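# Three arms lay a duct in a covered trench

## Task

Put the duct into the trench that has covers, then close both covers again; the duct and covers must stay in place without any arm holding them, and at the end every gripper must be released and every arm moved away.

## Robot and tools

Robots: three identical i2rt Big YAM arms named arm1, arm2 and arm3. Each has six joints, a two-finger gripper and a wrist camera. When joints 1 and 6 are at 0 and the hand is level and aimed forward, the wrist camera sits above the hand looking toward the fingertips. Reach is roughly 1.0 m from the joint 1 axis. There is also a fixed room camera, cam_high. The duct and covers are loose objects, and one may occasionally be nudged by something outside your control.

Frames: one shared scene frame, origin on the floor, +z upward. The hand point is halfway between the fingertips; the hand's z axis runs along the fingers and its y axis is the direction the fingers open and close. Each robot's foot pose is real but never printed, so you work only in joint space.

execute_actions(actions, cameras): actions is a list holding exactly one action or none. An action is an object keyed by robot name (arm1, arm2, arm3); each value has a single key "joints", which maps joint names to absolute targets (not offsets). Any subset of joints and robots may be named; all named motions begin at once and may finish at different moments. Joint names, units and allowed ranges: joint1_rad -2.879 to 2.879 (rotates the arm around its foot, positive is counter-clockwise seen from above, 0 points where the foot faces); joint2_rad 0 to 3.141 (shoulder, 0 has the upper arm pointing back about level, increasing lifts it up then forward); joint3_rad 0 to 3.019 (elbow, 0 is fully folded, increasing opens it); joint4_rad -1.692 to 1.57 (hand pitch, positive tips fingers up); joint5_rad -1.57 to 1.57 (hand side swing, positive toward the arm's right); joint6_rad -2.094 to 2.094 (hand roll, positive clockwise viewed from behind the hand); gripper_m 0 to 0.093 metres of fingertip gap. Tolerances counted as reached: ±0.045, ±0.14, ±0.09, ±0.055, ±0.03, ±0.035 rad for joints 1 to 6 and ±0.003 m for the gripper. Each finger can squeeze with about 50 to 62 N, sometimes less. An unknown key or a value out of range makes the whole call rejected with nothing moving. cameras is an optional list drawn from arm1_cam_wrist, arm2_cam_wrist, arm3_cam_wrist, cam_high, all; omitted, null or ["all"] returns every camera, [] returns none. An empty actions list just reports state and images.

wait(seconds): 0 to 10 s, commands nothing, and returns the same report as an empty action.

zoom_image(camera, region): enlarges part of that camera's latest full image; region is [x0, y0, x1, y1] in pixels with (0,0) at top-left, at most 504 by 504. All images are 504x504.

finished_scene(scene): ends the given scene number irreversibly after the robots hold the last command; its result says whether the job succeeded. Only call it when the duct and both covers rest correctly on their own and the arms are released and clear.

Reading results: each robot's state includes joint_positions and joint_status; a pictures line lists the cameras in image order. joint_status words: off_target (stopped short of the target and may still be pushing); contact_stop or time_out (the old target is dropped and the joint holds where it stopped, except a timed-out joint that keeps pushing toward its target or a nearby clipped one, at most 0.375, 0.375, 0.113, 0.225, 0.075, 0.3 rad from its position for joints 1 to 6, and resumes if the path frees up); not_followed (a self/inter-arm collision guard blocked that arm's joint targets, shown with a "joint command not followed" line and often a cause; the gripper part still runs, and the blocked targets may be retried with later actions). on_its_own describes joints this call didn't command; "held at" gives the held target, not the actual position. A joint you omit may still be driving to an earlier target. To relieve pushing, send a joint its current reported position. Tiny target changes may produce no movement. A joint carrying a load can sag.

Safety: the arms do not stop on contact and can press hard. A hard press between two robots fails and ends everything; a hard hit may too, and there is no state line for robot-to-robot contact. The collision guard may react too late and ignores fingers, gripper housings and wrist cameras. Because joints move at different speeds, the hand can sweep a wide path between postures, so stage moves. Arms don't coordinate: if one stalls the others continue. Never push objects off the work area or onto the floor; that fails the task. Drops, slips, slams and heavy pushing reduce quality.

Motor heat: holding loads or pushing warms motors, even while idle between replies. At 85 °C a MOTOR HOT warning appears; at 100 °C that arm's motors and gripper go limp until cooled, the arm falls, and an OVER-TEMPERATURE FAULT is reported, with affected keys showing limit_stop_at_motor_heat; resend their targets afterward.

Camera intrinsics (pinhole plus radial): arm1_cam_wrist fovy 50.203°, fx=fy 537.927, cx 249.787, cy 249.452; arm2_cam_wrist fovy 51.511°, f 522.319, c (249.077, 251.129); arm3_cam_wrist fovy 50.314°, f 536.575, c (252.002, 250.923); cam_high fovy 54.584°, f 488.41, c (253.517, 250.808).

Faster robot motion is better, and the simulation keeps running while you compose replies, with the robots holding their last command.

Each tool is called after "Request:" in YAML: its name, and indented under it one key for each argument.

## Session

Request:
execute_actions:
  actions: []

Scene clock: 0.00 s.
arm1.joint_positions: joint1_rad=-0.347 joint2_rad=+0.473 joint3_rad=+1.352 joint4_rad=-1.465 joint5_rad=-0.203 joint6_rad=-0.301 gripper_m=+0.094
arm1.joint_status: not commanded
arm1.hand: x=-0.8041 y=-0.0976 z=+1.5080 quat_wxyz=(-0.471, +0.021, -0.879, +0.065) (m; scene frame)
arm2.joint_positions: joint1_rad=-0.024 joint2_rad=+0.597 joint3_rad=+1.375 joint4_rad=-1.207 joint5_rad=-0.271 joint6_rad=-0.061 gripper_m=+0.095
arm2.joint_status: not commanded
arm2.hand: x=-0.0171 y=-0.3109 z=+1.3151 quat_wxyz=(-0.311, +0.659, -0.519, -0.448) (m; scene frame)
arm3.joint_positions: joint1_rad=+0.047 joint2_rad=+0.514 joint3_rad=+1.322 joint4_rad=-1.334 joint5_rad=-0.286 joint6_rad=+0.121 gripper_m=+0.095
arm3.joint_status: not commanded
arm3.hand: x=+0.7790 y=-0.1626 z=+1.4876 quat_wxyz=(-0.171, -0.859, -0.051, +0.481) (m; scene frame)
pictures: arm1_cam_wrist, arm2_cam_wrist, arm3_cam_wrist, cam_high
Images, in order (width x height): arm1_cam_wrist 504x504, arm2_cam_wrist 504x504, arm3_cam_wrist 504x504, cam_high 504x504.

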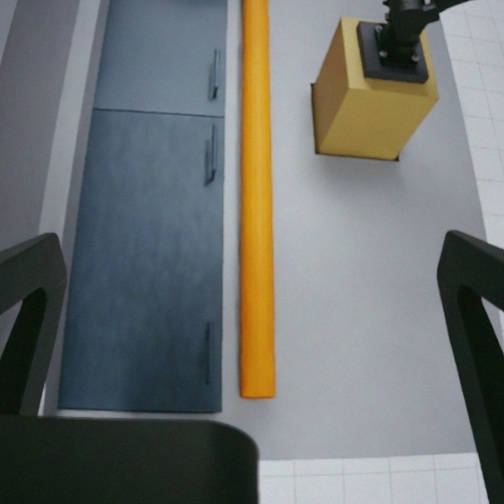

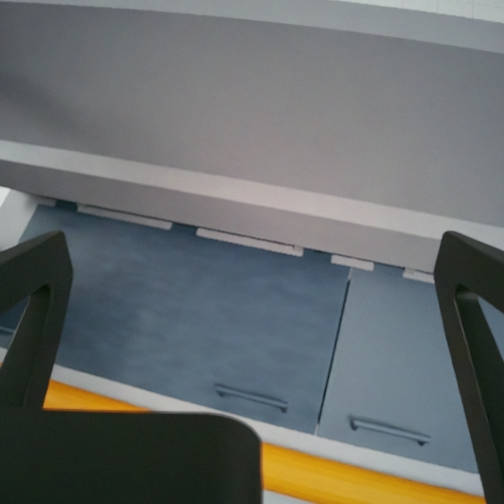

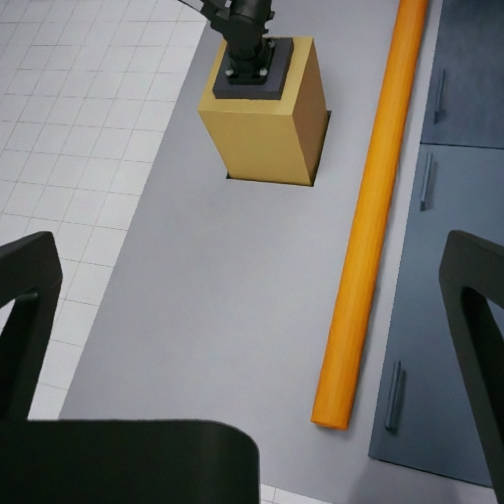

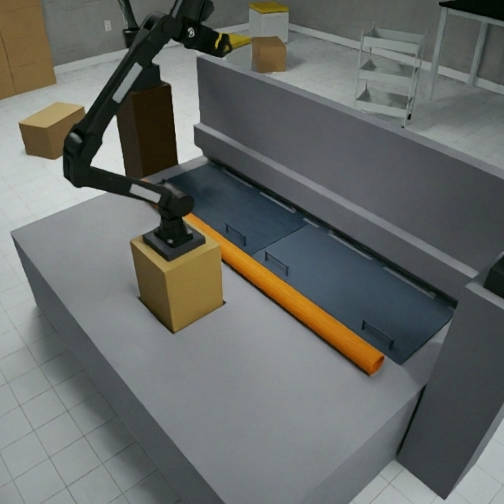

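Request:
execute_actions:
  actions:
    - {"arm1":{"joints":{"joint1_rad":-0.255,"joint2_rad":2.608,"joint3_rad":1.105,"joint4_rad":-0.068,"joint5_rad":0,"joint6_rad":-0.26}},"arm2":{"joints":{"joint1_rad":0.08,"joint2_rad":1.9,"joint3_rad":0.51,"joint4_rad":-0.17,"joint5_rad":0,"joint6_rad":1.68}},"arm3":{"joints":{"joint1_rad":0.155,"joint2_rad":2.532,"joint3_rad":1.034,"joint4_rad":-0.073,"joint5_rad":0,"joint6_rad":0.19}}}

Scene clock: 6.23 s.
arm1.joint_positions: joint1_rad=-0.265 joint2_rad=+2.604 joint3_rad=+1.100 joint4_rad=-0.078 joint5_rad=-0.002 joint6_rad=-0.273 gripper_m=+0.094
arm1.joint_status: all done
arm1.hand: x=-0.5827 y=-0.1785 z=+0.6217 quat_wxyz=(+0.008, -0.002, -1.000, -0.005) (m; scene frame)
arm2.joint_positions: joint1_rad=+0.077 joint2_rad=+1.889 joint3_rad=+0.507 joint4_rad=-0.179 joint5_rad=-0.005 joint6_rad=+1.670 gripper_m=+0.095
arm2.joint_status: all done
arm2.hand: x=+0.0020 y=-0.2730 z=+0.5952 quat_wxyz=(+0.002, +0.000, -1.000, -0.003) (m; scene frame)
arm3.joint_positions: joint1_rad=+0.150 joint2_rad=+2.533 joint3_rad=+1.030 joint4_rad=-0.083 joint5_rad=-0.002 joint6_rad=+0.182 gripper_m=+0.095
arm3.joint_status: all done
arm3.hand: x=+0.5820 y=-0.1692 z=+0.6202 quat_wxyz=(+0.000, -1.000, +0.003, -0.007) (m; scene frame)
pictures: arm1_cam_wrist, arm2_cam_wrist, arm3_cam_wrist, cam_high
Images, in order (width x height): arm1_cam_wrist 504x504, arm2_cam_wrist 504x504, arm3_cam_wrist 504x504, cam_high 504x504.

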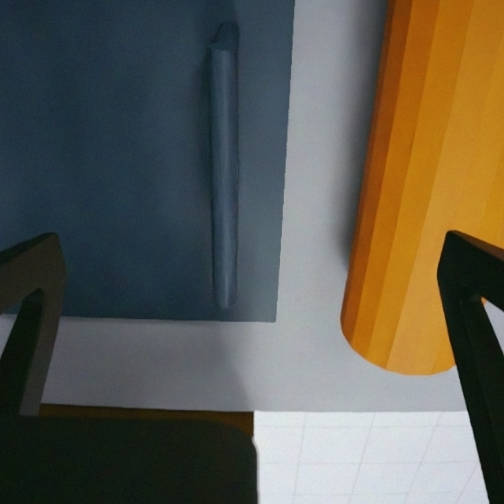

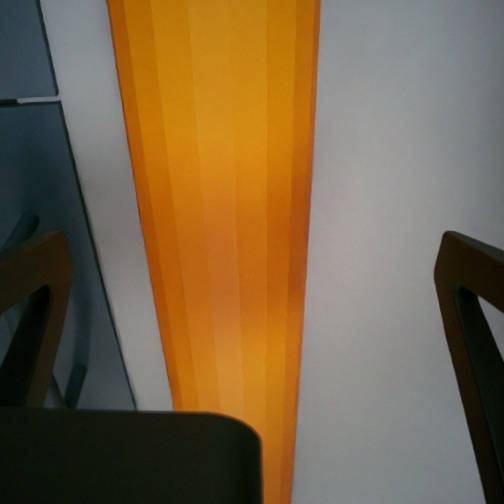

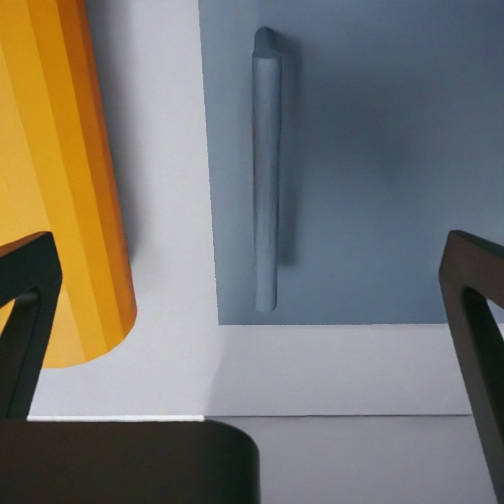

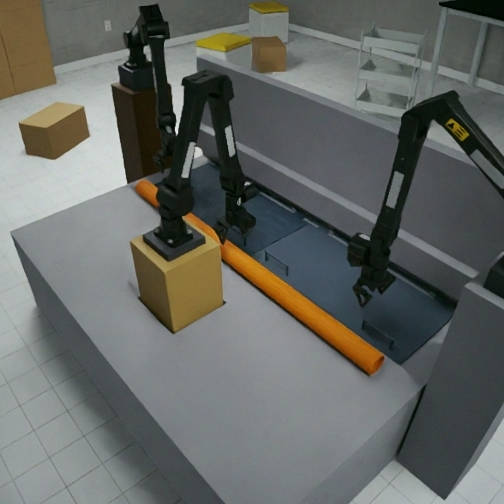

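Request:
execute_actions:
  actions:
    - {"arm1":{"joints":{"joint1_rad":-0.243,"joint2_rad":2.877,"joint3_rad":1.232,"joint4_rad":0.088,"gripper_m":0.05}},"arm2":{"joints":{"joint2_rad":2.07,"joint3_rad":0.64,"joint4_rad":-0.26}},"arm3":{"joints":{"joint2_rad":2.807,"joint3_rad":1.155,"joint4_rad":0.098,"gripper_m":0.05}}}
  cameras: ["arm2_cam_wrist"]

Request:
execute_actions:
  actions:
    - {"arm1":{"joints":{"joint2_rad":2.965,"joint3_rad":1.294}},"arm2":{"joints":{"joint2_rad":2.16,"joint4_rad":-0.14}},"arm3":{"joints":{"joint2_rad":2.895,"joint3_rad":1.21}}}

Scene clock: 13.90 s.
arm1.joint_positions: joint1_rad=-0.255 joint2_rad=+2.886 joint3_rad=+1.228 joint4_rad=+0.085 joint5_rad=-0.002 joint6_rad=-0.273 gripper_m=+0.050
arm1.joint_status: all done
arm1.hand: x=-0.6139 y=-0.1656 z=+0.5171 quat_wxyz=(+0.003, +0.003, -1.000, -0.004) (m; scene frame)
arm2.joint_positions: joint1_rad=+0.077 joint2_rad=+2.059 joint3_rad=+0.640 joint4_rad=-0.254 joint5_rad=-0.005 joint6_rad=+1.672 gripper_m=+0.095
arm2.joint_status: all done
arm2.hand: x=+0.0009 y=-0.2604 z=+0.5581 quat_wxyz=(-0.004, +0.000, -0.999, +0.053) (m; scene frame)
arm3.joint_positions: joint1_rad=+0.150 joint2_rad=+2.822 joint3_rad=+1.151 joint4_rad=+0.091 joint5_rad=-0.002 joint6_rad=+0.183 gripper_m=+0.050
arm3.joint_status: all done
arm3.hand: x=+0.6130 y=-0.1636 z=+0.5148 quat_wxyz=(+0.000, -1.000, +0.003, -0.004) (m; scene frame)
pictures: arm2_cam_wrist
Images, in order (width x height): arm2_cam_wrist 504x504.

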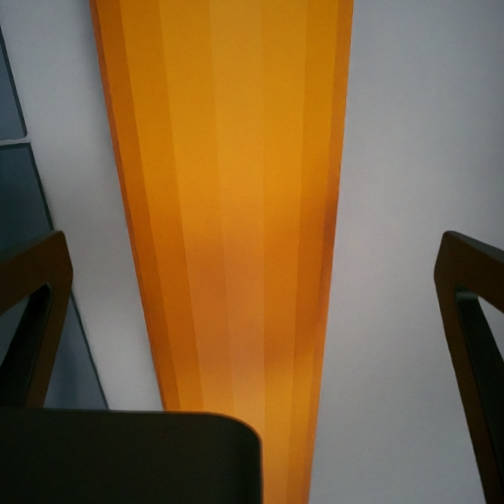

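Scene clock: 14.80 s.
arm1.joint_positions: joint1_rad=-0.255 joint2_rad=+2.943 joint3_rad=+1.298 joint4_rad=+0.085 joint5_rad=-0.002 joint6_rad=-0.273 gripper_m=+0.050
arm1.joint_status: all done
arm1.hand: x=-0.6054 y=-0.1679 z=+0.4947 quat_wxyz=(-0.003, +0.003, -1.000, -0.003) (m; scene frame)
arm2.joint_positions: joint1_rad=+0.077 joint2_rad=+2.151 joint3_rad=+0.640 joint4_rad=-0.148 joint5_rad=-0.005 joint6_rad=+1.672 gripper_m=+0.095
arm2.joint_status: all done
arm2.hand: x=+0.0014 y=-0.2649 z=+0.5312 quat_wxyz=(-0.003, +0.000, -0.999, +0.046) (m; scene frame)
arm3.joint_positions: joint1_rad=+0.150 joint2_rad=+2.884 joint3_rad=+1.214 joint4_rad=+0.094 joint5_rad=-0.002 joint6_rad=+0.183 gripper_m=+0.050
arm3.joint_status: all done
arm3.hand: x=+0.6089 y=-0.1643 z=+0.4910 quat_wxyz=(+0.000, -1.000, +0.003, -0.002) (m; scene frame)
pictures: arm1_cam_wrist, arm2_cam_wrist, arm3_cam_wrist, cam_high
Images, in order (width x height): arm1_cam_wrist 504x504, arm2_cam_wrist 504x504, arm3_cam_wrist 504x504, cam_high 504x504.

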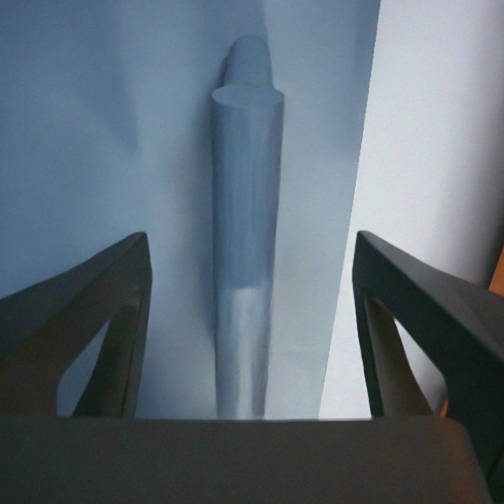

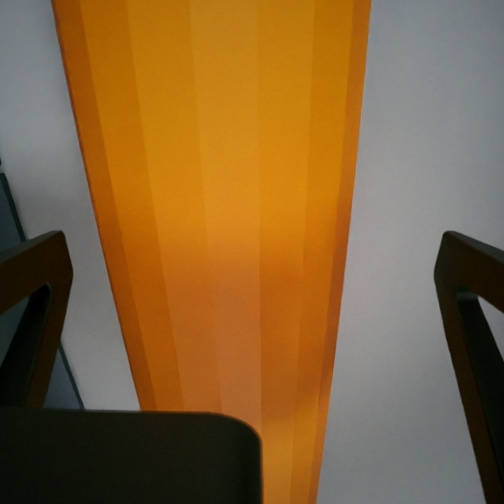

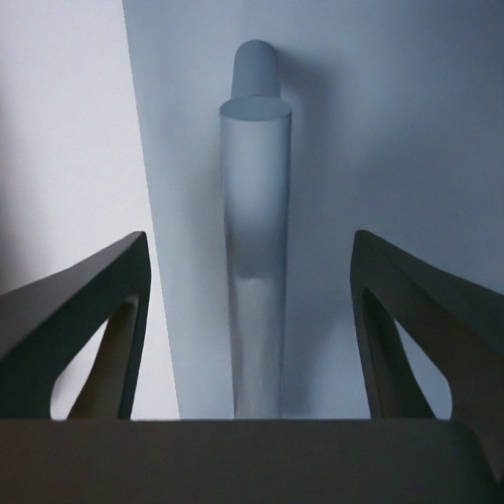

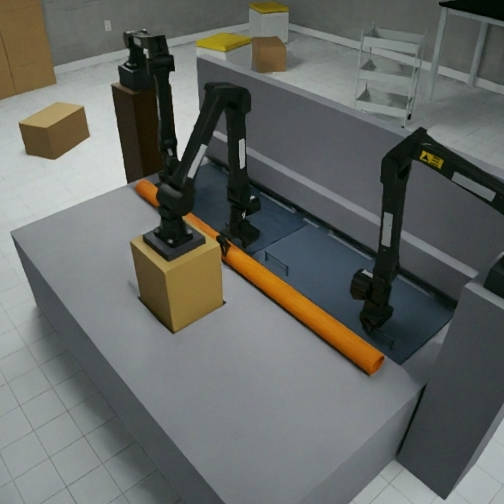

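Request:
execute_actions:
  actions:
    - {"arm1":{"joints":{"joint2_rad":2.975}},"arm2":{"joints":{"joint2_rad":2.24,"joint4_rad":-0.01}}}
  cameras: []

Request:
execute_actions:
  actions:
    - {"arm1":{"joints":{"gripper_m":0}},"arm2":{"joints":{"joint2_rad":2.315,"joint4_rad":0.11}},"arm3":{"joints":{"gripper_m":0}}}
  cameras: ["arm2_cam_wrist"]

Request:
execute_actions:
  actions:
    - {"arm2":{"joints":{"gripper_m":0.04}}}
  cameras: []

Request:
execute_actions:
  actions:
    - {"arm1":{"joints":{"joint1_rad":-0.18,"joint2_rad":2.68,"joint3_rad":1.09,"joint6_rad":-0.19}},"arm2":{"joints":{"joint2_rad":2.13,"joint3_rad":0.5}},"arm3":{"joints":{"joint1_rad":0.08,"joint2_rad":2.606,"joint3_rad":1.02,"joint6_rad":0.11}}}

Scene clock: 21.73 s.
arm1.joint_positions: joint1_rad=-0.255 joint2_rad=+2.944 joint3_rad=+1.298 joint4_rad=+0.085 joint5_rad=-0.002 joint6_rad=-0.273 gripper_m=+0.050
arm1.joint_status: all done
arm1.hand: x=-0.6061 y=-0.1677 z=+0.4943 quat_wxyz=(-0.002, +0.003, -1.000, -0.003) (m; scene frame)
arm2.joint_positions: joint1_rad=+0.077 joint2_rad=+2.229 joint3_rad=+0.640 joint4_rad=-0.018 joint5_rad=-0.005 joint6_rad=+1.672 gripper_m=+0.095
arm2.joint_status: all done
arm2.hand: x=+0.0011 y=-0.2613 z=+0.5082 quat_wxyz=(-0.001, +0.000, -1.000, +0.020) (m; scene frame)
arm3.joint_positions: joint1_rad=+0.150 joint2_rad=+2.884 joint3_rad=+1.214 joint4_rad=+0.094 joint5_rad=-0.002 joint6_rad=+0.183 gripper_m=+0.050
arm3.joint_status: not commanded
arm3.hand: x=+0.6089 y=-0.1643 z=+0.4910 quat_wxyz=(+0.000, -1.000, +0.003, -0.002) (m; scene frame)
pictures: none
No camera images: the call's "cameras" was empty. Leave "cameras" out to get every camera's image.

Scene clock: 22.57 s.
arm1.joint_positions: joint1_rad=-0.254 joint2_rad=+2.945 joint3_rad=+1.297 joint4_rad=+0.085 joint5_rad=-0.007 joint6_rad=-0.250 gripper_m=+0.010
arm1.joint_status: gripper_m off_target (ended at +0.010, target +0.000)
arm1.hand: x=-0.6065 y=-0.1659 z=+0.4941 quat_wxyz=(-0.002, -0.008, -1.000, -0.005) (m; scene frame)
arm2.joint_positions: joint1_rad=+0.077 joint2_rad=+2.303 joint3_rad=+0.640 joint4_rad=+0.101 joint5_rad=-0.005 joint6_rad=+1.672 gripper_m=+0.095
arm2.joint_status: all done
arm2.hand: x=+0.0010 y=-0.2602 z=+0.4878 quat_wxyz=(+0.002, +0.000, -1.000, -0.002) (m; scene frame)
arm3.joint_positions: joint1_rad=+0.150 joint2_rad=+2.884 joint3_rad=+1.214 joint4_rad=+0.095 joint5_rad=+0.005 joint6_rad=+0.177 gripper_m=+0.010
arm3.joint_status: gripper_m off_target (ended at +0.010, target +0.000)
arm3.hand: x=+0.6086 y=-0.1630 z=+0.4910 quat_wxyz=(+0.003, -1.000, +0.000, -0.001) (m; scene frame)
pictures: arm2_cam_wrist
Images, in order (width x height): arm2_cam_wrist 504x504.

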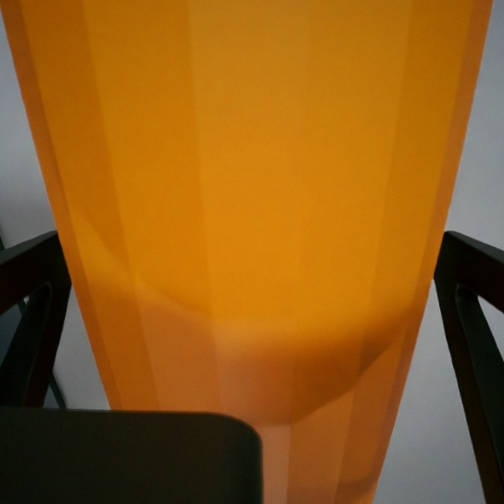

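Scene clock: 23.17 s.
arm1.joint_positions: joint1_rad=-0.254 joint2_rad=+2.945 joint3_rad=+1.297 joint4_rad=+0.085 joint5_rad=-0.007 joint6_rad=-0.250 gripper_m=+0.010
arm1.joint_status: not commanded
arm1.hand: x=-0.6065 y=-0.1659 z=+0.4941 quat_wxyz=(-0.002, -0.008, -1.000, -0.005) (m; scene frame)
arm2.joint_positions: joint1_rad=+0.077 joint2_rad=+2.303 joint3_rad=+0.640 joint4_rad=+0.103 joint5_rad=-0.004 joint6_rad=+1.669 gripper_m=+0.075
arm2.joint_status: gripper_m off_target (ended at +0.075, target +0.040)
arm2.hand: x=+0.0011 y=-0.2599 z=+0.4878 quat_wxyz=(+0.001, +0.001, -1.000, -0.003) (m; scene frame)
arm3.joint_positions: joint1_rad=+0.150 joint2_rad=+2.884 joint3_rad=+1.214 joint4_rad=+0.095 joint5_rad=+0.005 joint6_rad=+0.177 gripper_m=+0.010
arm3.joint_status: not commanded
arm3.hand: x=+0.6086 y=-0.1630 z=+0.4910 quat_wxyz=(+0.003, -1.000, +0.000, -0.001) (m; scene frame)
pictures: none
No camera images: the call's "cameras" was empty. Leave "cameras" out to get every camera's image.

Scene clock: 24.30 s.
arm1.joint_positions: joint1_rad=-0.199 joint2_rad=+2.762 joint3_rad=+1.114 joint4_rad=+0.100 joint5_rad=+0.017 joint6_rad=-0.191 gripper_m=+0.010
arm1.joint_status: all done
arm1.hand: x=-0.6066 y=-0.1494 z=+0.5639 quat_wxyz=(-0.007, -0.010, -1.000, +0.008) (m; scene frame)
arm2.joint_positions: joint1_rad=+0.077 joint2_rad=+2.194 joint3_rad=+0.508 joint4_rad=+0.109 joint5_rad=+0.001 joint6_rad=+1.672 gripper_m=+0.075
arm2.joint_status: all done
arm2.hand: x=+0.0059 y=-0.2998 z=+0.5205 quat_wxyz=(-0.002, -0.001, -1.000, +0.005) (m; scene frame)
arm3.joint_positions: joint1_rad=+0.094 joint2_rad=+2.695 joint3_rad=+1.038 joint4_rad=+0.104 joint5_rad=-0.017 joint6_rad=+0.116 gripper_m=+0.011
arm3.joint_status: all done
arm3.hand: x=+0.6080 y=-0.1462 z=+0.5623 quat_wxyz=(-0.009, -1.000, -0.002, +0.009) (m; scene frame)
pictures: arm1_cam_wrist, arm2_cam_wrist, arm3_cam_wrist, cam_high
Images, in order (width x height): arm1_cam_wrist 504x504, arm2_cam_wrist 504x504, arm3_cam_wrist 504x504, cam_high 504x504.

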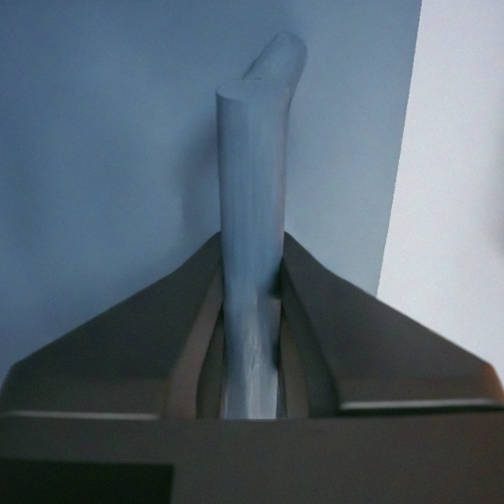

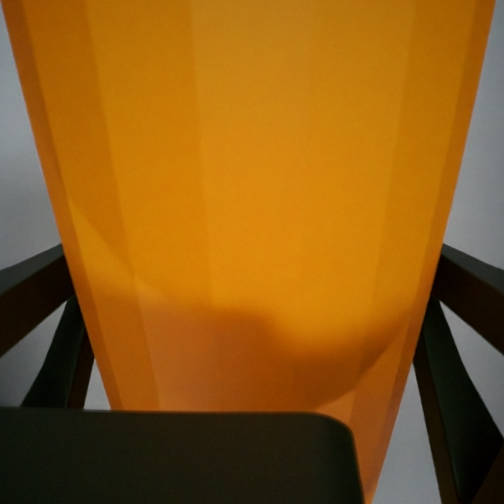

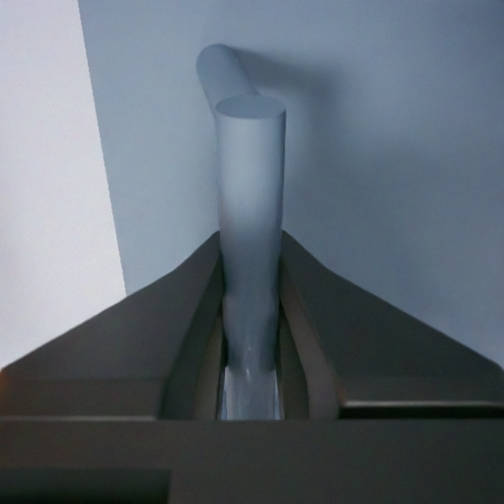

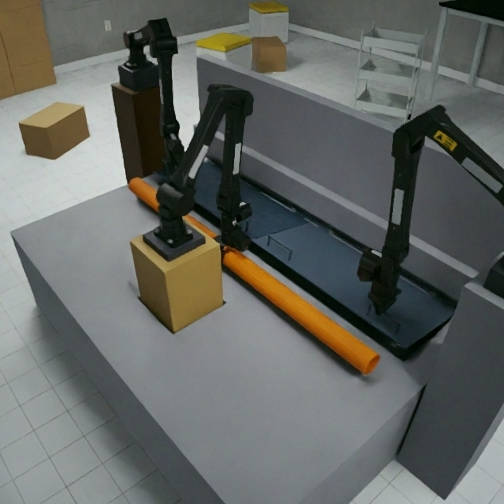

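Request:
execute_actions:
  actions:
    - {"arm1":{"joints":{"joint1_rad":-0.01,"joint2_rad":2.38,"joint3_rad":0.905,"joint4_rad":-0.007,"joint6_rad":-0.025}},"arm2":{"joints":{"joint1_rad":0.022,"joint6_rad":1.61}},"arm3":{"joints":{"joint1_rad":-0.085,"joint2_rad":2.3,"joint3_rad":0.862,"joint4_rad":-0.043,"joint6_rad":-0.056}}}
  cameras: []

Request:
execute_actions:
  actions:
    - {"arm1":{"joints":{"joint1_rad":0.2,"joint2_rad":2.18,"joint3_rad":0.841,"joint4_rad":-0.14,"joint6_rad":0.19}},"arm3":{"joints":{"joint1_rad":-0.295,"joint2_rad":2.10,"joint3_rad":0.828,"joint4_rad":-0.205,"joint6_rad":-0.27}}}
  cameras: []

Request:
execute_actions:
  actions:
    - {"arm1":{"joints":{"joint1_rad":0.385,"joint2_rad":2.09,"joint3_rad":0.865,"joint4_rad":-0.272,"joint6_rad":0.36}},"arm2":{"joints":{"joint2_rad":2.12,"joint3_rad":0.70,"joint4_rad":0.2}},"arm3":{"joints":{"joint1_rad":-0.47,"joint2_rad":2.02,"joint3_rad":0.875,"joint4_rad":-0.352,"joint6_rad":-0.43}}}
  cameras: []

Request:
execute_actions:
  actions:
    - {"arm2":{"joints":{"joint2_rad":2.26,"joint3_rad":0.98,"joint4_rad":0.29}}}

Scene clock: 32.67 s.
arm1.joint_positions: joint1_rad=-0.031 joint2_rad=+2.458 joint3_rad=+0.899 joint4_rad=-0.005 joint5_rad=+0.029 joint6_rad=-0.024 gripper_m=+0.010
arm1.joint_status: all done
arm1.hand: x=-0.6077 y=-0.0893 z=+0.6726 quat_wxyz=(+0.000, -0.010, -1.000, +0.012) (m; scene frame)
arm2.joint_positions: joint1_rad=+0.022 joint2_rad=+2.194 joint3_rad=+0.508 joint4_rad=+0.109 joint5_rad=+0.001 joint6_rad=+1.617 gripper_m=+0.075
arm2.joint_status: all done
arm2.hand: x=+0.0196 y=-0.2988 z=+0.5206 quat_wxyz=(-0.002, +0.000, -1.000, +0.005) (m; scene frame)
arm3.joint_positions: joint1_rad=-0.072 joint2_rad=+2.383 joint3_rad=+0.857 joint4_rad=-0.042 joint5_rad=-0.023 joint6_rad=-0.050 gripper_m=+0.011
arm3.joint_status: all done
arm3.hand: x=+0.6086 y=-0.0873 z=+0.6701 quat_wxyz=(-0.011, -1.000, -0.003, +0.003) (m; scene frame)
pictures: none
No camera images: the call's "cameras" was empty. Leave "cameras" out to get every camera's image.

Scene clock: 33.67 s.
arm1.joint_positions: joint1_rad=+0.180 joint2_rad=+2.248 joint3_rad=+0.823 joint4_rad=-0.146 joint5_rad=+0.032 joint6_rad=+0.188 gripper_m=+0.010
arm1.joint_status: all done
arm1.hand: x=-0.6081 y=-0.0132 z=+0.7431 quat_wxyz=(+0.000, -0.010, -1.000, +0.013) (m; scene frame)
arm2.joint_positions: joint1_rad=+0.022 joint2_rad=+2.194 joint3_rad=+0.508 joint4_rad=+0.109 joint5_rad=+0.001 joint6_rad=+1.617 gripper_m=+0.075
arm2.joint_status: not commanded
arm2.hand: x=+0.0196 y=-0.2988 z=+0.5206 quat_wxyz=(-0.002, +0.000, -1.000, +0.005) (m; scene frame)
arm3.joint_positions: joint1_rad=-0.281 joint2_rad=+2.170 joint3_rad=+0.812 joint4_rad=-0.211 joint5_rad=-0.023 joint6_rad=-0.261 gripper_m=+0.011
arm3.joint_status: all done
arm3.hand: x=+0.6081 y=-0.0097 z=+0.7416 quat_wxyz=(-0.011, -1.000, -0.004, +0.005) (m; scene frame)
pictures: none
No camera images: the call's "cameras" was empty. Leave "cameras" out to get every camera's image.

Scene clock: 34.97 s.
arm1.joint_positions: joint1_rad=+0.346 joint2_rad=+2.157 joint3_rad=+0.839 joint4_rad=-0.265 joint5_rad=+0.048 joint6_rad=+0.354 gripper_m=+0.011
arm1.joint_status: all done
arm1.hand: x=-0.6088 y=+0.0479 z=+0.7771 quat_wxyz=(+0.000, -0.009, -1.000, +0.022) (m; scene frame)
arm2.joint_positions: joint1_rad=+0.022 joint2_rad=+2.184 joint3_rad=+0.685 joint4_rad=+0.182 joint5_rad=+0.002 joint6_rad=+1.617 gripper_m=+0.075
arm2.joint_status: all done
arm2.hand: x=+0.0136 y=-0.1670 z=+0.5291 quat_wxyz=(+0.004, +0.000, -0.992, -0.124) (m; scene frame)
arm3.joint_positions: joint1_rad=-0.432 joint2_rad=+2.092 joint3_rad=+0.847 joint4_rad=-0.332 joint5_rad=-0.040 joint6_rad=-0.413 gripper_m=+0.011
arm3.joint_status: all done
arm3.hand: x=+0.6087 y=+0.0479 z=+0.7732 quat_wxyz=(-0.020, -1.000, -0.004, +0.006) (m; scene frame)
pictures: none
No camera images: the call's "cameras" was empty. Leave "cameras" out to get every camera's image.

Scene clock: 36.17 s.
arm1.joint_positions: joint1_rad=+0.346 joint2_rad=+2.157 joint3_rad=+0.839 joint4_rad=-0.265 joint5_rad=+0.048 joint6_rad=+0.354 gripper_m=+0.011
arm1.joint_status: not commanded
arm1.hand: x=-0.6088 y=+0.0479 z=+0.7771 quat_wxyz=(+0.000, -0.009, -1.000, +0.022) (m; scene frame)
arm2.joint_positions: joint1_rad=+0.022 joint2_rad=+2.342 joint3_rad=+0.960 joint4_rad=+0.264 joint5_rad=+0.002 joint6_rad=+1.615 gripper_m=+0.075
arm2.joint_status: all done
arm2.hand: x=+0.0077 y=-0.0378 z=+0.5048 quat_wxyz=(+0.008, +0.001, -0.975, -0.222) (m; scene frame)
arm3.joint_positions: joint1_rad=-0.432 joint2_rad=+2.092 joint3_rad=+0.847 joint4_rad=-0.332 joint5_rad=-0.040 joint6_rad=-0.413 gripper_m=+0.011
arm3.joint_status: not commanded
arm3.hand: x=+0.6087 y=+0.0479 z=+0.7732 quat_wxyz=(-0.020, -1.000, -0.004, +0.006) (m; scene frame)
pictures: arm1_cam_wrist, arm2_cam_wrist, arm3_cam_wrist, cam_high
Images, in order (width x height): arm1_cam_wrist 504x504, arm2_cam_wrist 504x504, arm3_cam_wrist 504x504, cam_high 504x504.

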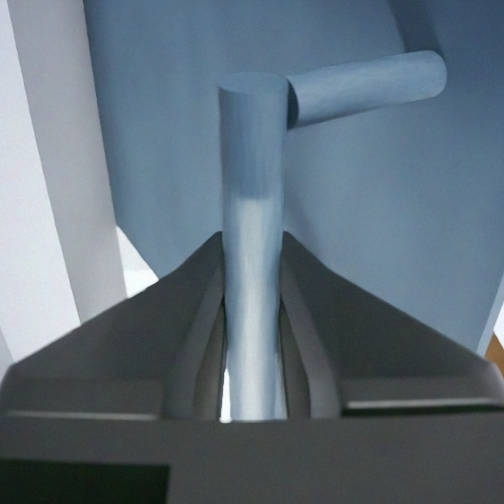

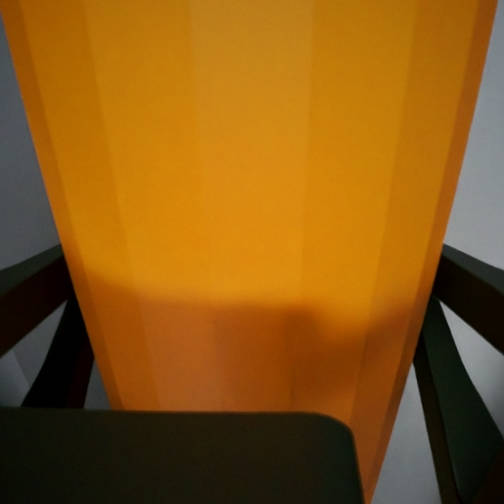

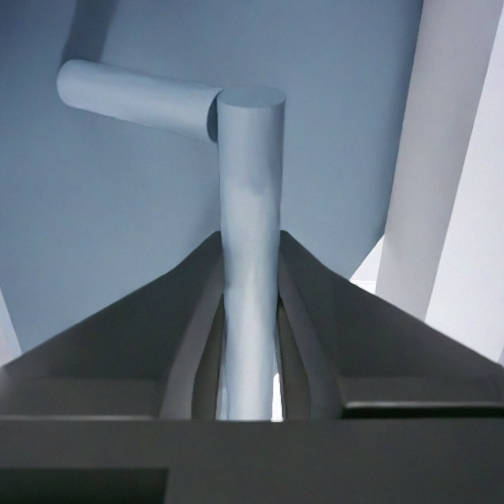

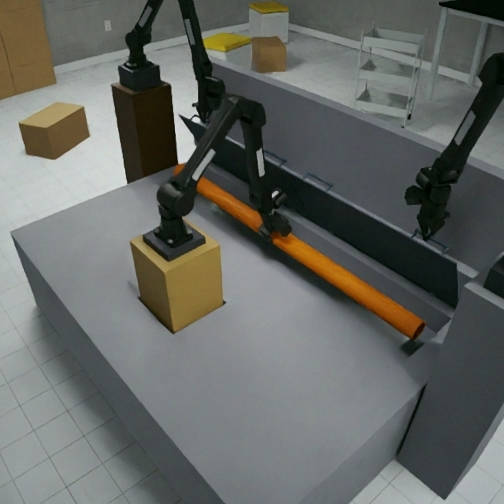

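Request:
execute_actions:
  actions:
    - {"arm2":{"joints":{"joint2_rad":2.42,"joint3_rad":1.11}}}
  cameras: ["cam_high"]

Request:
execute_actions:
  actions:
    - {"arm2":{"joints":{"joint2_rad":2.555,"joint3_rad":1.23}}}
  cameras: []

Request:
execute_actions:
  actions:
    - {"arm2":{"joints":{"joint2_rad":2.64,"joint3_rad":1.25}}}
  cameras: ["cam_high","arm2_cam_wrist"]

Scene clock: 41.20 s.
arm1.joint_positions: joint1_rad=+0.346 joint2_rad=+2.157 joint3_rad=+0.839 joint4_rad=-0.265 joint5_rad=+0.048 joint6_rad=+0.354 gripper_m=+0.011
arm1.joint_status: not commanded
arm1.hand: x=-0.6088 y=+0.0479 z=+0.7771 quat_wxyz=(+0.000, -0.009, -1.000, +0.022) (m; scene frame)
arm2.joint_positions: joint1_rad=+0.022 joint2_rad=+2.500 joint3_rad=+1.086 joint4_rad=+0.260 joint5_rad=+0.002 joint6_rad=+1.614 gripper_m=+0.075
arm2.joint_status: all done
arm2.hand: x=+0.0073 y=-0.0268 z=+0.4470 quat_wxyz=(+0.007, +0.001, -0.979, -0.205) (m; scene frame)
arm3.joint_positions: joint1_rad=-0.432 joint2_rad=+2.092 joint3_rad=+0.847 joint4_rad=-0.332 joint5_rad=-0.040 joint6_rad=-0.413 gripper_m=+0.011
arm3.joint_status: not commanded
arm3.hand: x=+0.6087 y=+0.0479 z=+0.7732 quat_wxyz=(-0.020, -1.000, -0.004, +0.006) (m; scene frame)
pictures: cam_high
Images, in order (width x height): cam_high 504x504.

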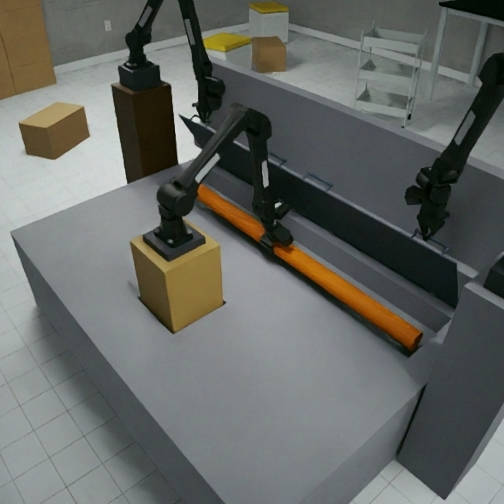

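Scene clock: 42.23 s.
arm1.joint_positions: joint1_rad=+0.346 joint2_rad=+2.157 joint3_rad=+0.839 joint4_rad=-0.265 joint5_rad=+0.048 joint6_rad=+0.354 gripper_m=+0.011
arm1.joint_status: not commanded
arm1.hand: x=-0.6088 y=+0.0479 z=+0.7771 quat_wxyz=(+0.000, -0.009, -1.000, +0.022) (m; scene frame)
arm2.joint_positions: joint1_rad=+0.022 joint2_rad=+2.632 joint3_rad=+1.208 joint4_rad=+0.260 joint5_rad=+0.002 joint6_rad=+1.614 gripper_m=+0.075
arm2.joint_status: all done
arm2.hand: x=+0.0068 y=-0.0134 z=+0.3983 quat_wxyz=(+0.007, +0.001, -0.980, -0.200) (m; scene frame)
arm3.joint_positions: joint1_rad=-0.432 joint2_rad=+2.092 joint3_rad=+0.847 joint4_rad=-0.332 joint5_rad=-0.040 joint6_rad=-0.413 gripper_m=+0.011
arm3.joint_status: not commanded
arm3.hand: x=+0.6087 y=+0.0479 z=+0.7732 quat_wxyz=(-0.020, -1.000, -0.004, +0.006) (m; scene frame)
pictures: none
No camera images: the call's "cameras" was empty. Leave "cameras" out to get every camera's image.

Scene clock: 42.87 s.
arm1.joint_positions: joint1_rad=+0.346 joint2_rad=+2.157 joint3_rad=+0.839 joint4_rad=-0.265 joint5_rad=+0.048 joint6_rad=+0.354 gripper_m=+0.011
arm1.joint_status: not commanded
arm1.hand: x=-0.6088 y=+0.0479 z=+0.7771 quat_wxyz=(+0.000, -0.009, -1.000, +0.022) (m; scene frame)
arm2.joint_positions: joint1_rad=+0.022 joint2_rad=+2.663 joint3_rad=+1.225 joint4_rad=+0.265 joint5_rad=+0.002 joint6_rad=+1.612 gripper_m=+0.075
arm2.joint_status: all done
arm2.hand: x=+0.0070 y=-0.0166 z=+0.3858 quat_wxyz=(+0.006, +0.003, -0.981, -0.196) (m; scene frame)
arm3.joint_positions: joint1_rad=-0.432 joint2_rad=+2.092 joint3_rad=+0.847 joint4_rad=-0.332 joint5_rad=-0.040 joint6_rad=-0.413 gripper_m=+0.011
arm3.joint_status: not commanded
arm3.hand: x=+0.6087 y=+0.0479 z=+0.7732 quat_wxyz=(-0.020, -1.000, -0.004, +0.006) (m; scene frame)
pictures: arm2_cam_wrist, cam_high
Images, in order (width x height): arm2_cam_wrist 504x504, cam_high 504x504.

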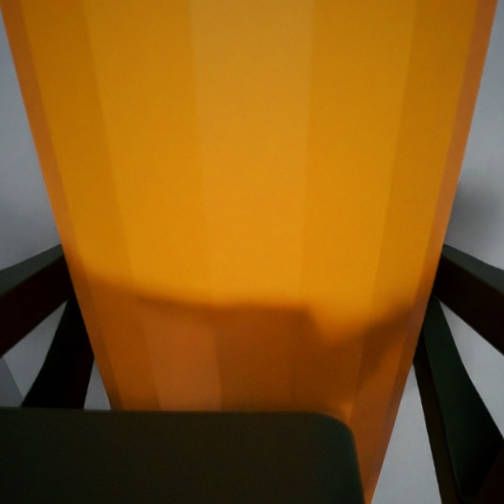

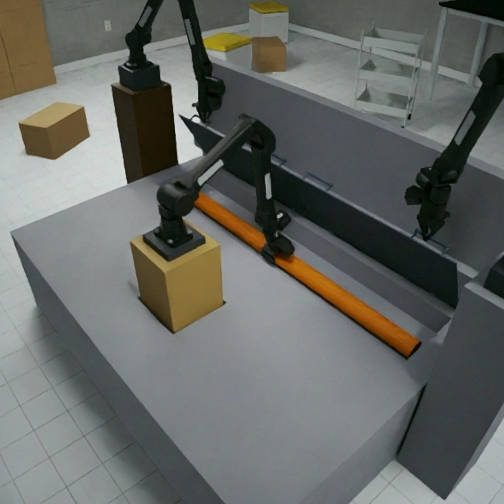

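Request:
execute_actions:
  actions:
    - {"arm2":{"joints":{"gripper_m":0.093,"joint3_rad":1.225,"joint4_rad":0.27}}}
  cameras: []

Request:
execute_actions:
  actions:
    - {"arm2":{"joints":{"joint2_rad":2.5,"joint3_rad":1.09}}}
  cameras: []

Request:
execute_actions:
  actions:
    - {"arm2":{"joints":{"joint2_rad":2.28,"joint3_rad":0.91}}}
  cameras: ["arm2_cam_wrist"]

Request:
execute_actions:
  actions:
    - {"arm2":{"joints":{"joint2_rad":1.9,"joint3_rad":0.45,"joint4_rad":-0.1}}}
  cameras: ["cam_high"]

Request:
execute_actions:
  actions:
    - {"arm1":{"joints":{"joint1_rad":0.17,"joint2_rad":2.21,"joint3_rad":0.84,"joint4_rad":-0.131,"joint6_rad":0.15}},"arm3":{"joints":{"joint1_rad":-0.265,"joint2_rad":2.13,"joint3_rad":0.825,"joint4_rad":-0.197,"joint6_rad":-0.23}}}
  cameras: []

Request:
execute_actions:
  actions:
    - {"arm1":{"joints":{"joint1_rad":-0.04,"joint2_rad":2.41,"joint3_rad":0.91,"joint4_rad":-0.007,"joint6_rad":-0.06}},"arm3":{"joints":{"joint1_rad":-0.06,"joint2_rad":2.335,"joint3_rad":0.868,"joint4_rad":-0.043,"joint6_rad":-0.025}}}
  cameras: []

Request:
execute_actions:
  actions:
    - {"arm1":{"joints":{"joint1_rad":-0.2,"joint2_rad":2.70,"joint3_rad":1.12,"joint4_rad":0.086,"joint6_rad":-0.21}},"arm3":{"joints":{"joint1_rad":0.095,"joint2_rad":2.63,"joint3_rad":1.045,"joint4_rad":0.081,"joint6_rad":0.13}}}
  cameras: []

Request:
execute_actions:
  actions:
    - {"arm1":{"joints":{"joint1_rad":-0.245,"joint2_rad":2.81,"joint3_rad":1.24,"joint6_rad":-0.25}},"arm3":{"joints":{"joint1_rad":0.143,"joint2_rad":2.745,"joint3_rad":1.16,"joint6_rad":0.175}}}
  cameras: []

Request:
execute_actions:
  actions:
    - {"arm1":{"joints":{"joint2_rad":2.9,"joint3_rad":1.275}},"arm3":{"joints":{"joint2_rad":2.84,"joint3_rad":1.19}}}

Scene clock: 56.13 s.
arm1.joint_positions: joint1_rad=+0.346 joint2_rad=+2.157 joint3_rad=+0.839 joint4_rad=-0.265 joint5_rad=+0.048 joint6_rad=+0.354 gripper_m=+0.011
arm1.joint_status: not commanded
arm1.hand: x=-0.6088 y=+0.0479 z=+0.7771 quat_wxyz=(+0.000, -0.009, -1.000, +0.022) (m; scene frame)
arm2.joint_positions: joint1_rad=+0.022 joint2_rad=+2.661 joint3_rad=+1.224 joint4_rad=+0.265 joint5_rad=+0.002 joint6_rad=+1.612 gripper_m=+0.093
arm2.joint_status: all done
arm2.hand: x=+0.0070 y=-0.0163 z=+0.3866 quat_wxyz=(+0.006, +0.002, -0.981, -0.196) (m; scene frame)
arm3.joint_positions: joint1_rad=-0.432 joint2_rad=+2.092 joint3_rad=+0.847 joint4_rad=-0.332 joint5_rad=-0.040 joint6_rad=-0.413 gripper_m=+0.011
arm3.joint_status: not commanded
arm3.hand: x=+0.6087 y=+0.0479 z=+0.7732 quat_wxyz=(-0.020, -1.000, -0.004, +0.006) (m; scene frame)
pictures: none
No camera images: the call's "cameras" was empty. Leave "cameras" out to get every camera's image.

Scene clock: 57.23 s.
arm1.joint_positions: joint1_rad=+0.346 joint2_rad=+2.157 joint3_rad=+0.839 joint4_rad=-0.265 joint5_rad=+0.048 joint6_rad=+0.354 gripper_m=+0.011
arm1.joint_status: not commanded
arm1.hand: x=-0.6088 y=+0.0479 z=+0.7771 quat_wxyz=(+0.000, -0.009, -1.000, +0.022) (m; scene frame)
arm2.joint_positions: joint1_rad=+0.022 joint2_rad=+2.504 joint3_rad=+1.089 joint4_rad=+0.265 joint5_rad=+0.002 joint6_rad=+1.612 gripper_m=+0.093
arm2.joint_status: all done
arm2.hand: x=+0.0073 y=-0.0254 z=+0.4459 quat_wxyz=(+0.007, +0.002, -0.978, -0.207) (m; scene frame)
arm3.joint_positions: joint1_rad=-0.432 joint2_rad=+2.092 joint3_rad=+0.847 joint4_rad=-0.332 joint5_rad=-0.040 joint6_rad=-0.413 gripper_m=+0.011
arm3.joint_status: not commanded
arm3.hand: x=+0.6087 y=+0.0479 z=+0.7732 quat_wxyz=(-0.020, -1.000, -0.004, +0.006) (m; scene frame)
pictures: none
No camera images: the call's "cameras" was empty. Leave "cameras" out to get every camera's image.

Scene clock: 58.37 s.
arm1.joint_positions: joint1_rad=+0.346 joint2_rad=+2.157 joint3_rad=+0.839 joint4_rad=-0.265 joint5_rad=+0.048 joint6_rad=+0.354 gripper_m=+0.011
arm1.joint_status: not commanded
arm1.hand: x=-0.6088 y=+0.0479 z=+0.7771 quat_wxyz=(+0.000, -0.009, -1.000, +0.022) (m; scene frame)
arm2.joint_positions: joint1_rad=+0.022 joint2_rad=+2.275 joint3_rad=+0.910 joint4_rad=+0.266 joint5_rad=+0.002 joint6_rad=+1.612 gripper_m=+0.093
arm2.joint_status: all done
arm2.hand: x=+0.0079 y=-0.0431 z=+0.5286 quat_wxyz=(+0.008, +0.002, -0.973, -0.231) (m; scene frame)
arm3.joint_positions: joint1_rad=-0.432 joint2_rad=+2.092 joint3_rad=+0.847 joint4_rad=-0.332 joint5_rad=-0.040 joint6_rad=-0.413 gripper_m=+0.011
arm3.joint_status: not commanded
arm3.hand: x=+0.6087 y=+0.0479 z=+0.7732 quat_wxyz=(-0.020, -1.000, -0.004, +0.006) (m; scene frame)
pictures: arm2_cam_wrist
Images, in order (width x height): arm2_cam_wrist 504x504.

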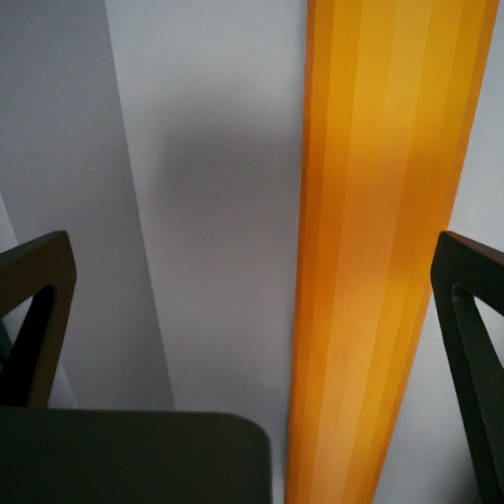

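Scene clock: 59.53 s.
arm1.joint_positions: joint1_rad=+0.346 joint2_rad=+2.157 joint3_rad=+0.839 joint4_rad=-0.265 joint5_rad=+0.048 joint6_rad=+0.354 gripper_m=+0.011
arm1.joint_status: not commanded
arm1.hand: x=-0.6088 y=+0.0479 z=+0.7771 quat_wxyz=(+0.000, -0.009, -1.000, +0.022) (m; scene frame)
arm2.joint_positions: joint1_rad=+0.022 joint2_rad=+1.905 joint3_rad=+0.447 joint4_rad=-0.097 joint5_rad=+0.002 joint6_rad=+1.612 gripper_m=+0.093
arm2.joint_status: all done
arm2.hand: x=+0.0194 y=-0.2939 z=+0.5882 quat_wxyz=(-0.002, +0.002, -1.000, -0.006) (m; scene frame)
arm3.joint_positions: joint1_rad=-0.432 joint2_rad=+2.092 joint3_rad=+0.847 joint4_rad=-0.332 joint5_rad=-0.040 joint6_rad=-0.413 gripper_m=+0.011
arm3.joint_status: not commanded
arm3.hand: x=+0.6087 y=+0.0479 z=+0.7732 quat_wxyz=(-0.020, -1.000, -0.004, +0.006) (m; scene frame)
pictures: cam_high
Images, in order (width x height): cam_high 504x504.

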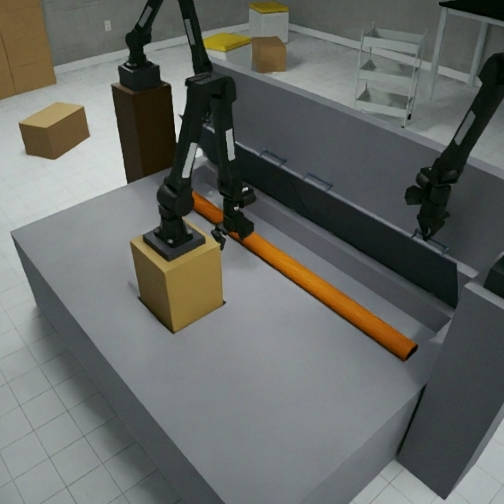

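Scene clock: 60.50 s.
arm1.joint_positions: joint1_rad=+0.136 joint2_rad=+2.272 joint3_rad=+0.826 joint4_rad=-0.131 joint5_rad=+0.020 joint6_rad=+0.155 gripper_m=+0.011
arm1.joint_status: all done
arm1.hand: x=-0.6095 y=-0.0275 z=+0.7348 quat_wxyz=(+0.004, -0.016, -1.000, +0.007) (m; scene frame)
arm2.joint_positions: joint1_rad=+0.022 joint2_rad=+1.905 joint3_rad=+0.447 joint4_rad=-0.097 joint5_rad=+0.002 joint6_rad=+1.612 gripper_m=+0.093
arm2.joint_status: not commanded
arm2.hand: x=+0.0194 y=-0.2939 z=+0.5882 quat_wxyz=(-0.002, +0.002, -1.000, -0.006) (m; scene frame)
arm3.joint_positions: joint1_rad=-0.231 joint2_rad=+2.201 joint3_rad=+0.813 joint4_rad=-0.191 joint5_rad=-0.018 joint6_rad=-0.224 gripper_m=+0.011
arm3.joint_status: all done
arm3.hand: x=+0.6097 y=-0.0279 z=+0.7306 quat_wxyz=(-0.010, -1.000, -0.009, -0.001) (m; scene frame)
pictures: none
No camera images: the call's "cameras" was empty. Leave "cameras" out to get every camera's image.

Scene clock: 61.47 s.
arm1.joint_positions: joint1_rad=-0.071 joint2_rad=+2.489 joint3_rad=+0.920 joint4_rad=-0.004 joint5_rad=+0.016 joint6_rad=-0.052 gripper_m=+0.011
arm1.joint_status: all done
arm1.hand: x=-0.6092 y=-0.1016 z=+0.6618 quat_wxyz=(+0.004, -0.016, -1.000, +0.005) (m; scene frame)
arm2.joint_positions: joint1_rad=+0.022 joint2_rad=+1.905 joint3_rad=+0.447 joint4_rad=-0.097 joint5_rad=+0.002 joint6_rad=+1.612 gripper_m=+0.093
arm2.joint_status: not commanded
arm2.hand: x=+0.0194 y=-0.2939 z=+0.5882 quat_wxyz=(-0.002, +0.002, -1.000, -0.006) (m; scene frame)
arm3.joint_positions: joint1_rad=-0.031 joint2_rad=+2.417 joint3_rad=+0.874 joint4_rad=-0.036 joint5_rad=-0.013 joint6_rad=-0.023 gripper_m=+0.011
arm3.joint_status: all done
arm3.hand: x=+0.6105 y=-0.1001 z=+0.6586 quat_wxyz=(-0.006, -1.000, -0.009, -0.003) (m; scene frame)
pictures: none
No camera images: the call's "cameras" was empty. Leave "cameras" out to get every camera's image.

Scene clock: 62.50 s.
arm1.joint_positions: joint1_rad=-0.215 joint2_rad=+2.782 joint3_rad=+1.139 joint4_rad=+0.087 joint5_rad=+0.012 joint6_rad=-0.198 gripper_m=+0.011
arm1.joint_status: all done
arm1.hand: x=-0.6061 y=-0.1547 z=+0.5563 quat_wxyz=(-0.004, -0.014, -1.000, +0.005) (m; scene frame)
arm2.joint_positions: joint1_rad=+0.022 joint2_rad=+1.905 joint3_rad=+0.447 joint4_rad=-0.097 joint5_rad=+0.002 joint6_rad=+1.612 gripper_m=+0.093
arm2.joint_status: not commanded
arm2.hand: x=+0.0194 y=-0.2939 z=+0.5882 quat_wxyz=(-0.002, +0.002, -1.000, -0.006) (m; scene frame)
arm3.joint_positions: joint1_rad=+0.112 joint2_rad=+2.711 joint3_rad=+1.060 joint4_rad=+0.084 joint5_rad=-0.008 joint6_rad=+0.125 gripper_m=+0.011
arm3.joint_status: all done
arm3.hand: x=+0.6084 y=-0.1512 z=+0.5560 quat_wxyz=(-0.004, -1.000, -0.007, +0.002) (m; scene frame)
pictures: none
No camera images: the call's "cameras" was empty. Leave "cameras" out to get every camera's image.

Scene clock: 63.40 s.
arm1.joint_positions: joint1_rad=-0.244 joint2_rad=+2.889 joint3_rad=+1.247 joint4_rad=+0.081 joint5_rad=+0.003 joint6_rad=-0.232 gripper_m=+0.011
arm1.joint_status: all done
arm1.hand: x=-0.6042 y=-0.1646 z=+0.5155 quat_wxyz=(-0.002, -0.012, -1.000, +0.000) (m; scene frame)
arm2.joint_positions: joint1_rad=+0.022 joint2_rad=+1.905 joint3_rad=+0.447 joint4_rad=-0.097 joint5_rad=+0.002 joint6_rad=+1.612 gripper_m=+0.093
arm2.joint_status: not commanded
arm2.hand: x=+0.0194 y=-0.2939 z=+0.5882 quat_wxyz=(-0.002, +0.002, -1.000, -0.006) (m; scene frame)
arm3.joint_positions: joint1_rad=+0.143 joint2_rad=+2.826 joint3_rad=+1.167 joint4_rad=+0.079 joint5_rad=+0.001 joint6_rad=+0.163 gripper_m=+0.011
arm3.joint_status: all done
arm3.hand: x=+0.6073 y=-0.1614 z=+0.5131 quat_wxyz=(+0.001, -1.000, -0.004, -0.003) (m; scene frame)
pictures: none
No camera images: the call's "cameras" was empty. Leave "cameras" out to get every camera's image.

Scene clock: 64.03 s.
arm1.joint_positions: joint1_rad=-0.246 joint2_rad=+2.917 joint3_rad=+1.273 joint4_rad=+0.081 joint5_rad=+0.006 joint6_rad=-0.233 gripper_m=+0.011
arm1.joint_status: all done
arm1.hand: x=-0.6055 y=-0.1656 z=+0.5047 quat_wxyz=(+0.000, -0.013, -1.000, +0.001) (m; scene frame)
arm2.joint_positions: joint1_rad=+0.022 joint2_rad=+1.905 joint3_rad=+0.447 joint4_rad=-0.097 joint5_rad=+0.002 joint6_rad=+1.612 gripper_m=+0.093
arm2.joint_status: not commanded
arm2.hand: x=+0.0194 y=-0.2939 z=+0.5882 quat_wxyz=(-0.002, +0.002, -1.000, -0.006) (m; scene frame)
arm3.joint_positions: joint1_rad=+0.146 joint2_rad=+2.856 joint3_rad=+1.192 joint4_rad=+0.081 joint5_rad=-0.003 joint6_rad=+0.165 gripper_m=+0.011
arm3.joint_status: all done
arm3.hand: x=+0.6090 y=-0.1627 z=+0.5017 quat_wxyz=(+0.000, -1.000, -0.004, -0.005) (m; scene frame)
pictures: arm1_cam_wrist, arm2_cam_wrist, arm3_cam_wrist, cam_high
Images, in order (width x height): arm1_cam_wrist 504x504, arm2_cam_wrist 504x504, arm3_cam_wrist 504x504, cam_high 504x504.

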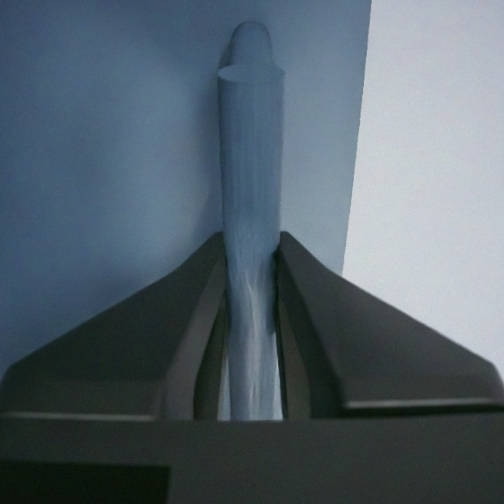

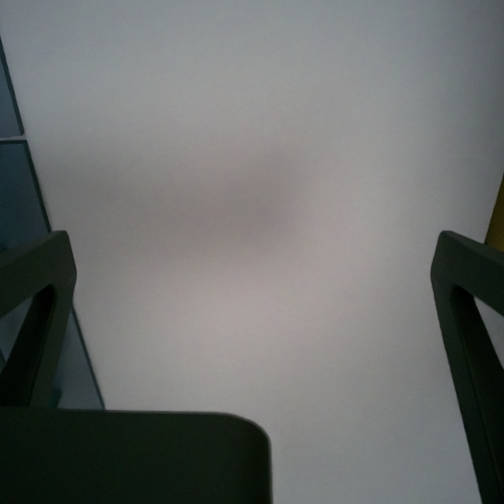

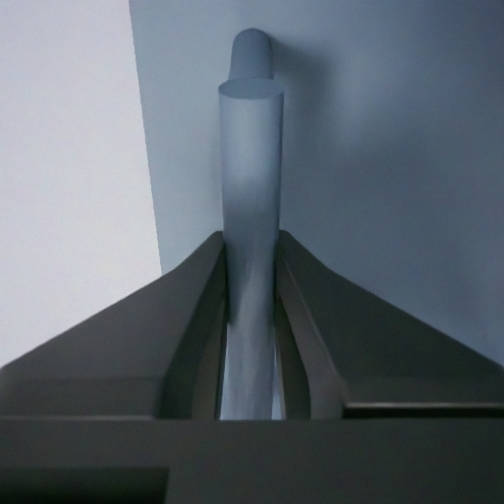

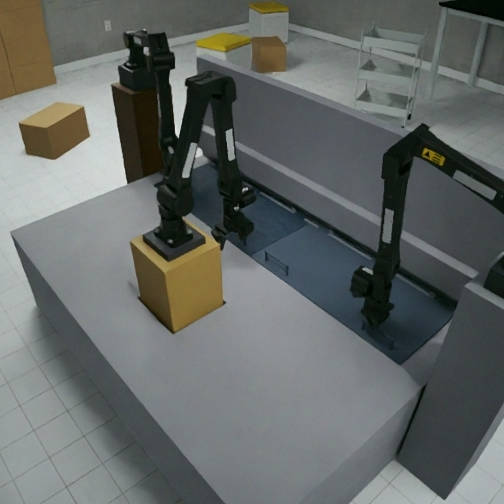

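Request:
execute_actions:
  actions:
    - {"arm1":{"joints":{"gripper_m":0.07}},"arm3":{"joints":{"gripper_m":0.07}}}
  cameras: []

Request:
execute_actions:
  actions:
    - {"arm1":{"joints":{"joint2_rad":2.3,"joint3_rad":0.95}},"arm2":{"joints":{"joint2_rad":1.3,"joint4_rad":-0.6}},"arm3":{"joints":{"joint2_rad":2.25,"joint3_rad":0.9}}}
  cameras: ["cam_high"]

Request:
finished_scene:
  scene: 2

Scene clock: 69.47 s.
arm1.joint_positions: joint1_rad=-0.246 joint2_rad=+2.915 joint3_rad=+1.273 joint4_rad=+0.081 joint5_rad=+0.002 joint6_rad=-0.236 gripper_m=+0.070
arm1.joint_status: all done
arm1.hand: x=-0.6042 y=-0.1653 z=+0.5054 quat_wxyz=(-0.002, -0.011, -1.000, -0.001) (m; scene frame)
arm2.joint_positions: joint1_rad=+0.022 joint2_rad=+1.905 joint3_rad=+0.447 joint4_rad=-0.097 joint5_rad=+0.002 joint6_rad=+1.612 gripper_m=+0.093
arm2.joint_status: not commanded
arm2.hand: x=+0.0194 y=-0.2939 z=+0.5882 quat_wxyz=(-0.002, +0.002, -1.000, -0.006) (m; scene frame)
arm3.joint_positions: joint1_rad=+0.146 joint2_rad=+2.856 joint3_rad=+1.192 joint4_rad=+0.081 joint5_rad=-0.002 joint6_rad=+0.167 gripper_m=+0.070
arm3.joint_status: all done
arm3.hand: x=+0.6090 y=-0.1626 z=+0.5017 quat_wxyz=(+0.000, -1.000, -0.003, -0.005) (m; scene frame)
pictures: none
No camera images: the call's "cameras" was empty. Leave "cameras" out to get every camera's image.

Scene clock: 70.80 s.
arm1.joint_positions: joint1_rad=-0.246 joint2_rad=+2.272 joint3_rad=+0.954 joint4_rad=+0.085 joint5_rad=+0.002 joint6_rad=-0.237 gripper_m=+0.070
arm1.joint_status: all done
arm1.hand: x=-0.4929 y=-0.1957 z=+0.7561 quat_wxyz=(-0.160, -0.011, -0.986, +0.039) (m; scene frame)
arm2.joint_positions: joint1_rad=+0.022 joint2_rad=+1.306 joint3_rad=+0.447 joint4_rad=-0.592 joint5_rad=+0.002 joint6_rad=+1.612 gripper_m=+0.093
arm2.joint_status: all done
arm2.hand: x=+0.0185 y=-0.2834 z=+0.7279 quat_wxyz=(+0.000, +0.002, -0.998, -0.058) (m; scene frame)
arm3.joint_positions: joint1_rad=+0.146 joint2_rad=+2.236 joint3_rad=+0.903 joint4_rad=+0.079 joint5_rad=-0.002 joint6_rad=+0.167 gripper_m=+0.070
arm3.joint_status: all done
arm3.hand: x=+0.5011 y=-0.1815 z=+0.7375 quat_wxyz=(-0.028, -0.987, -0.003, +0.156) (m; scene frame)
pictures: cam_high
Images, in order (width x height): cam_high 504x504.

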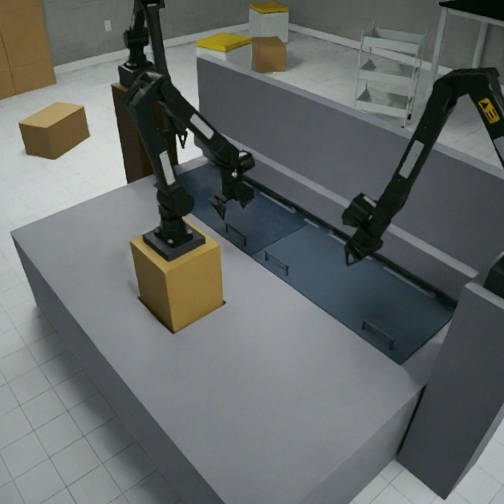

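The scene is finished: the task was done.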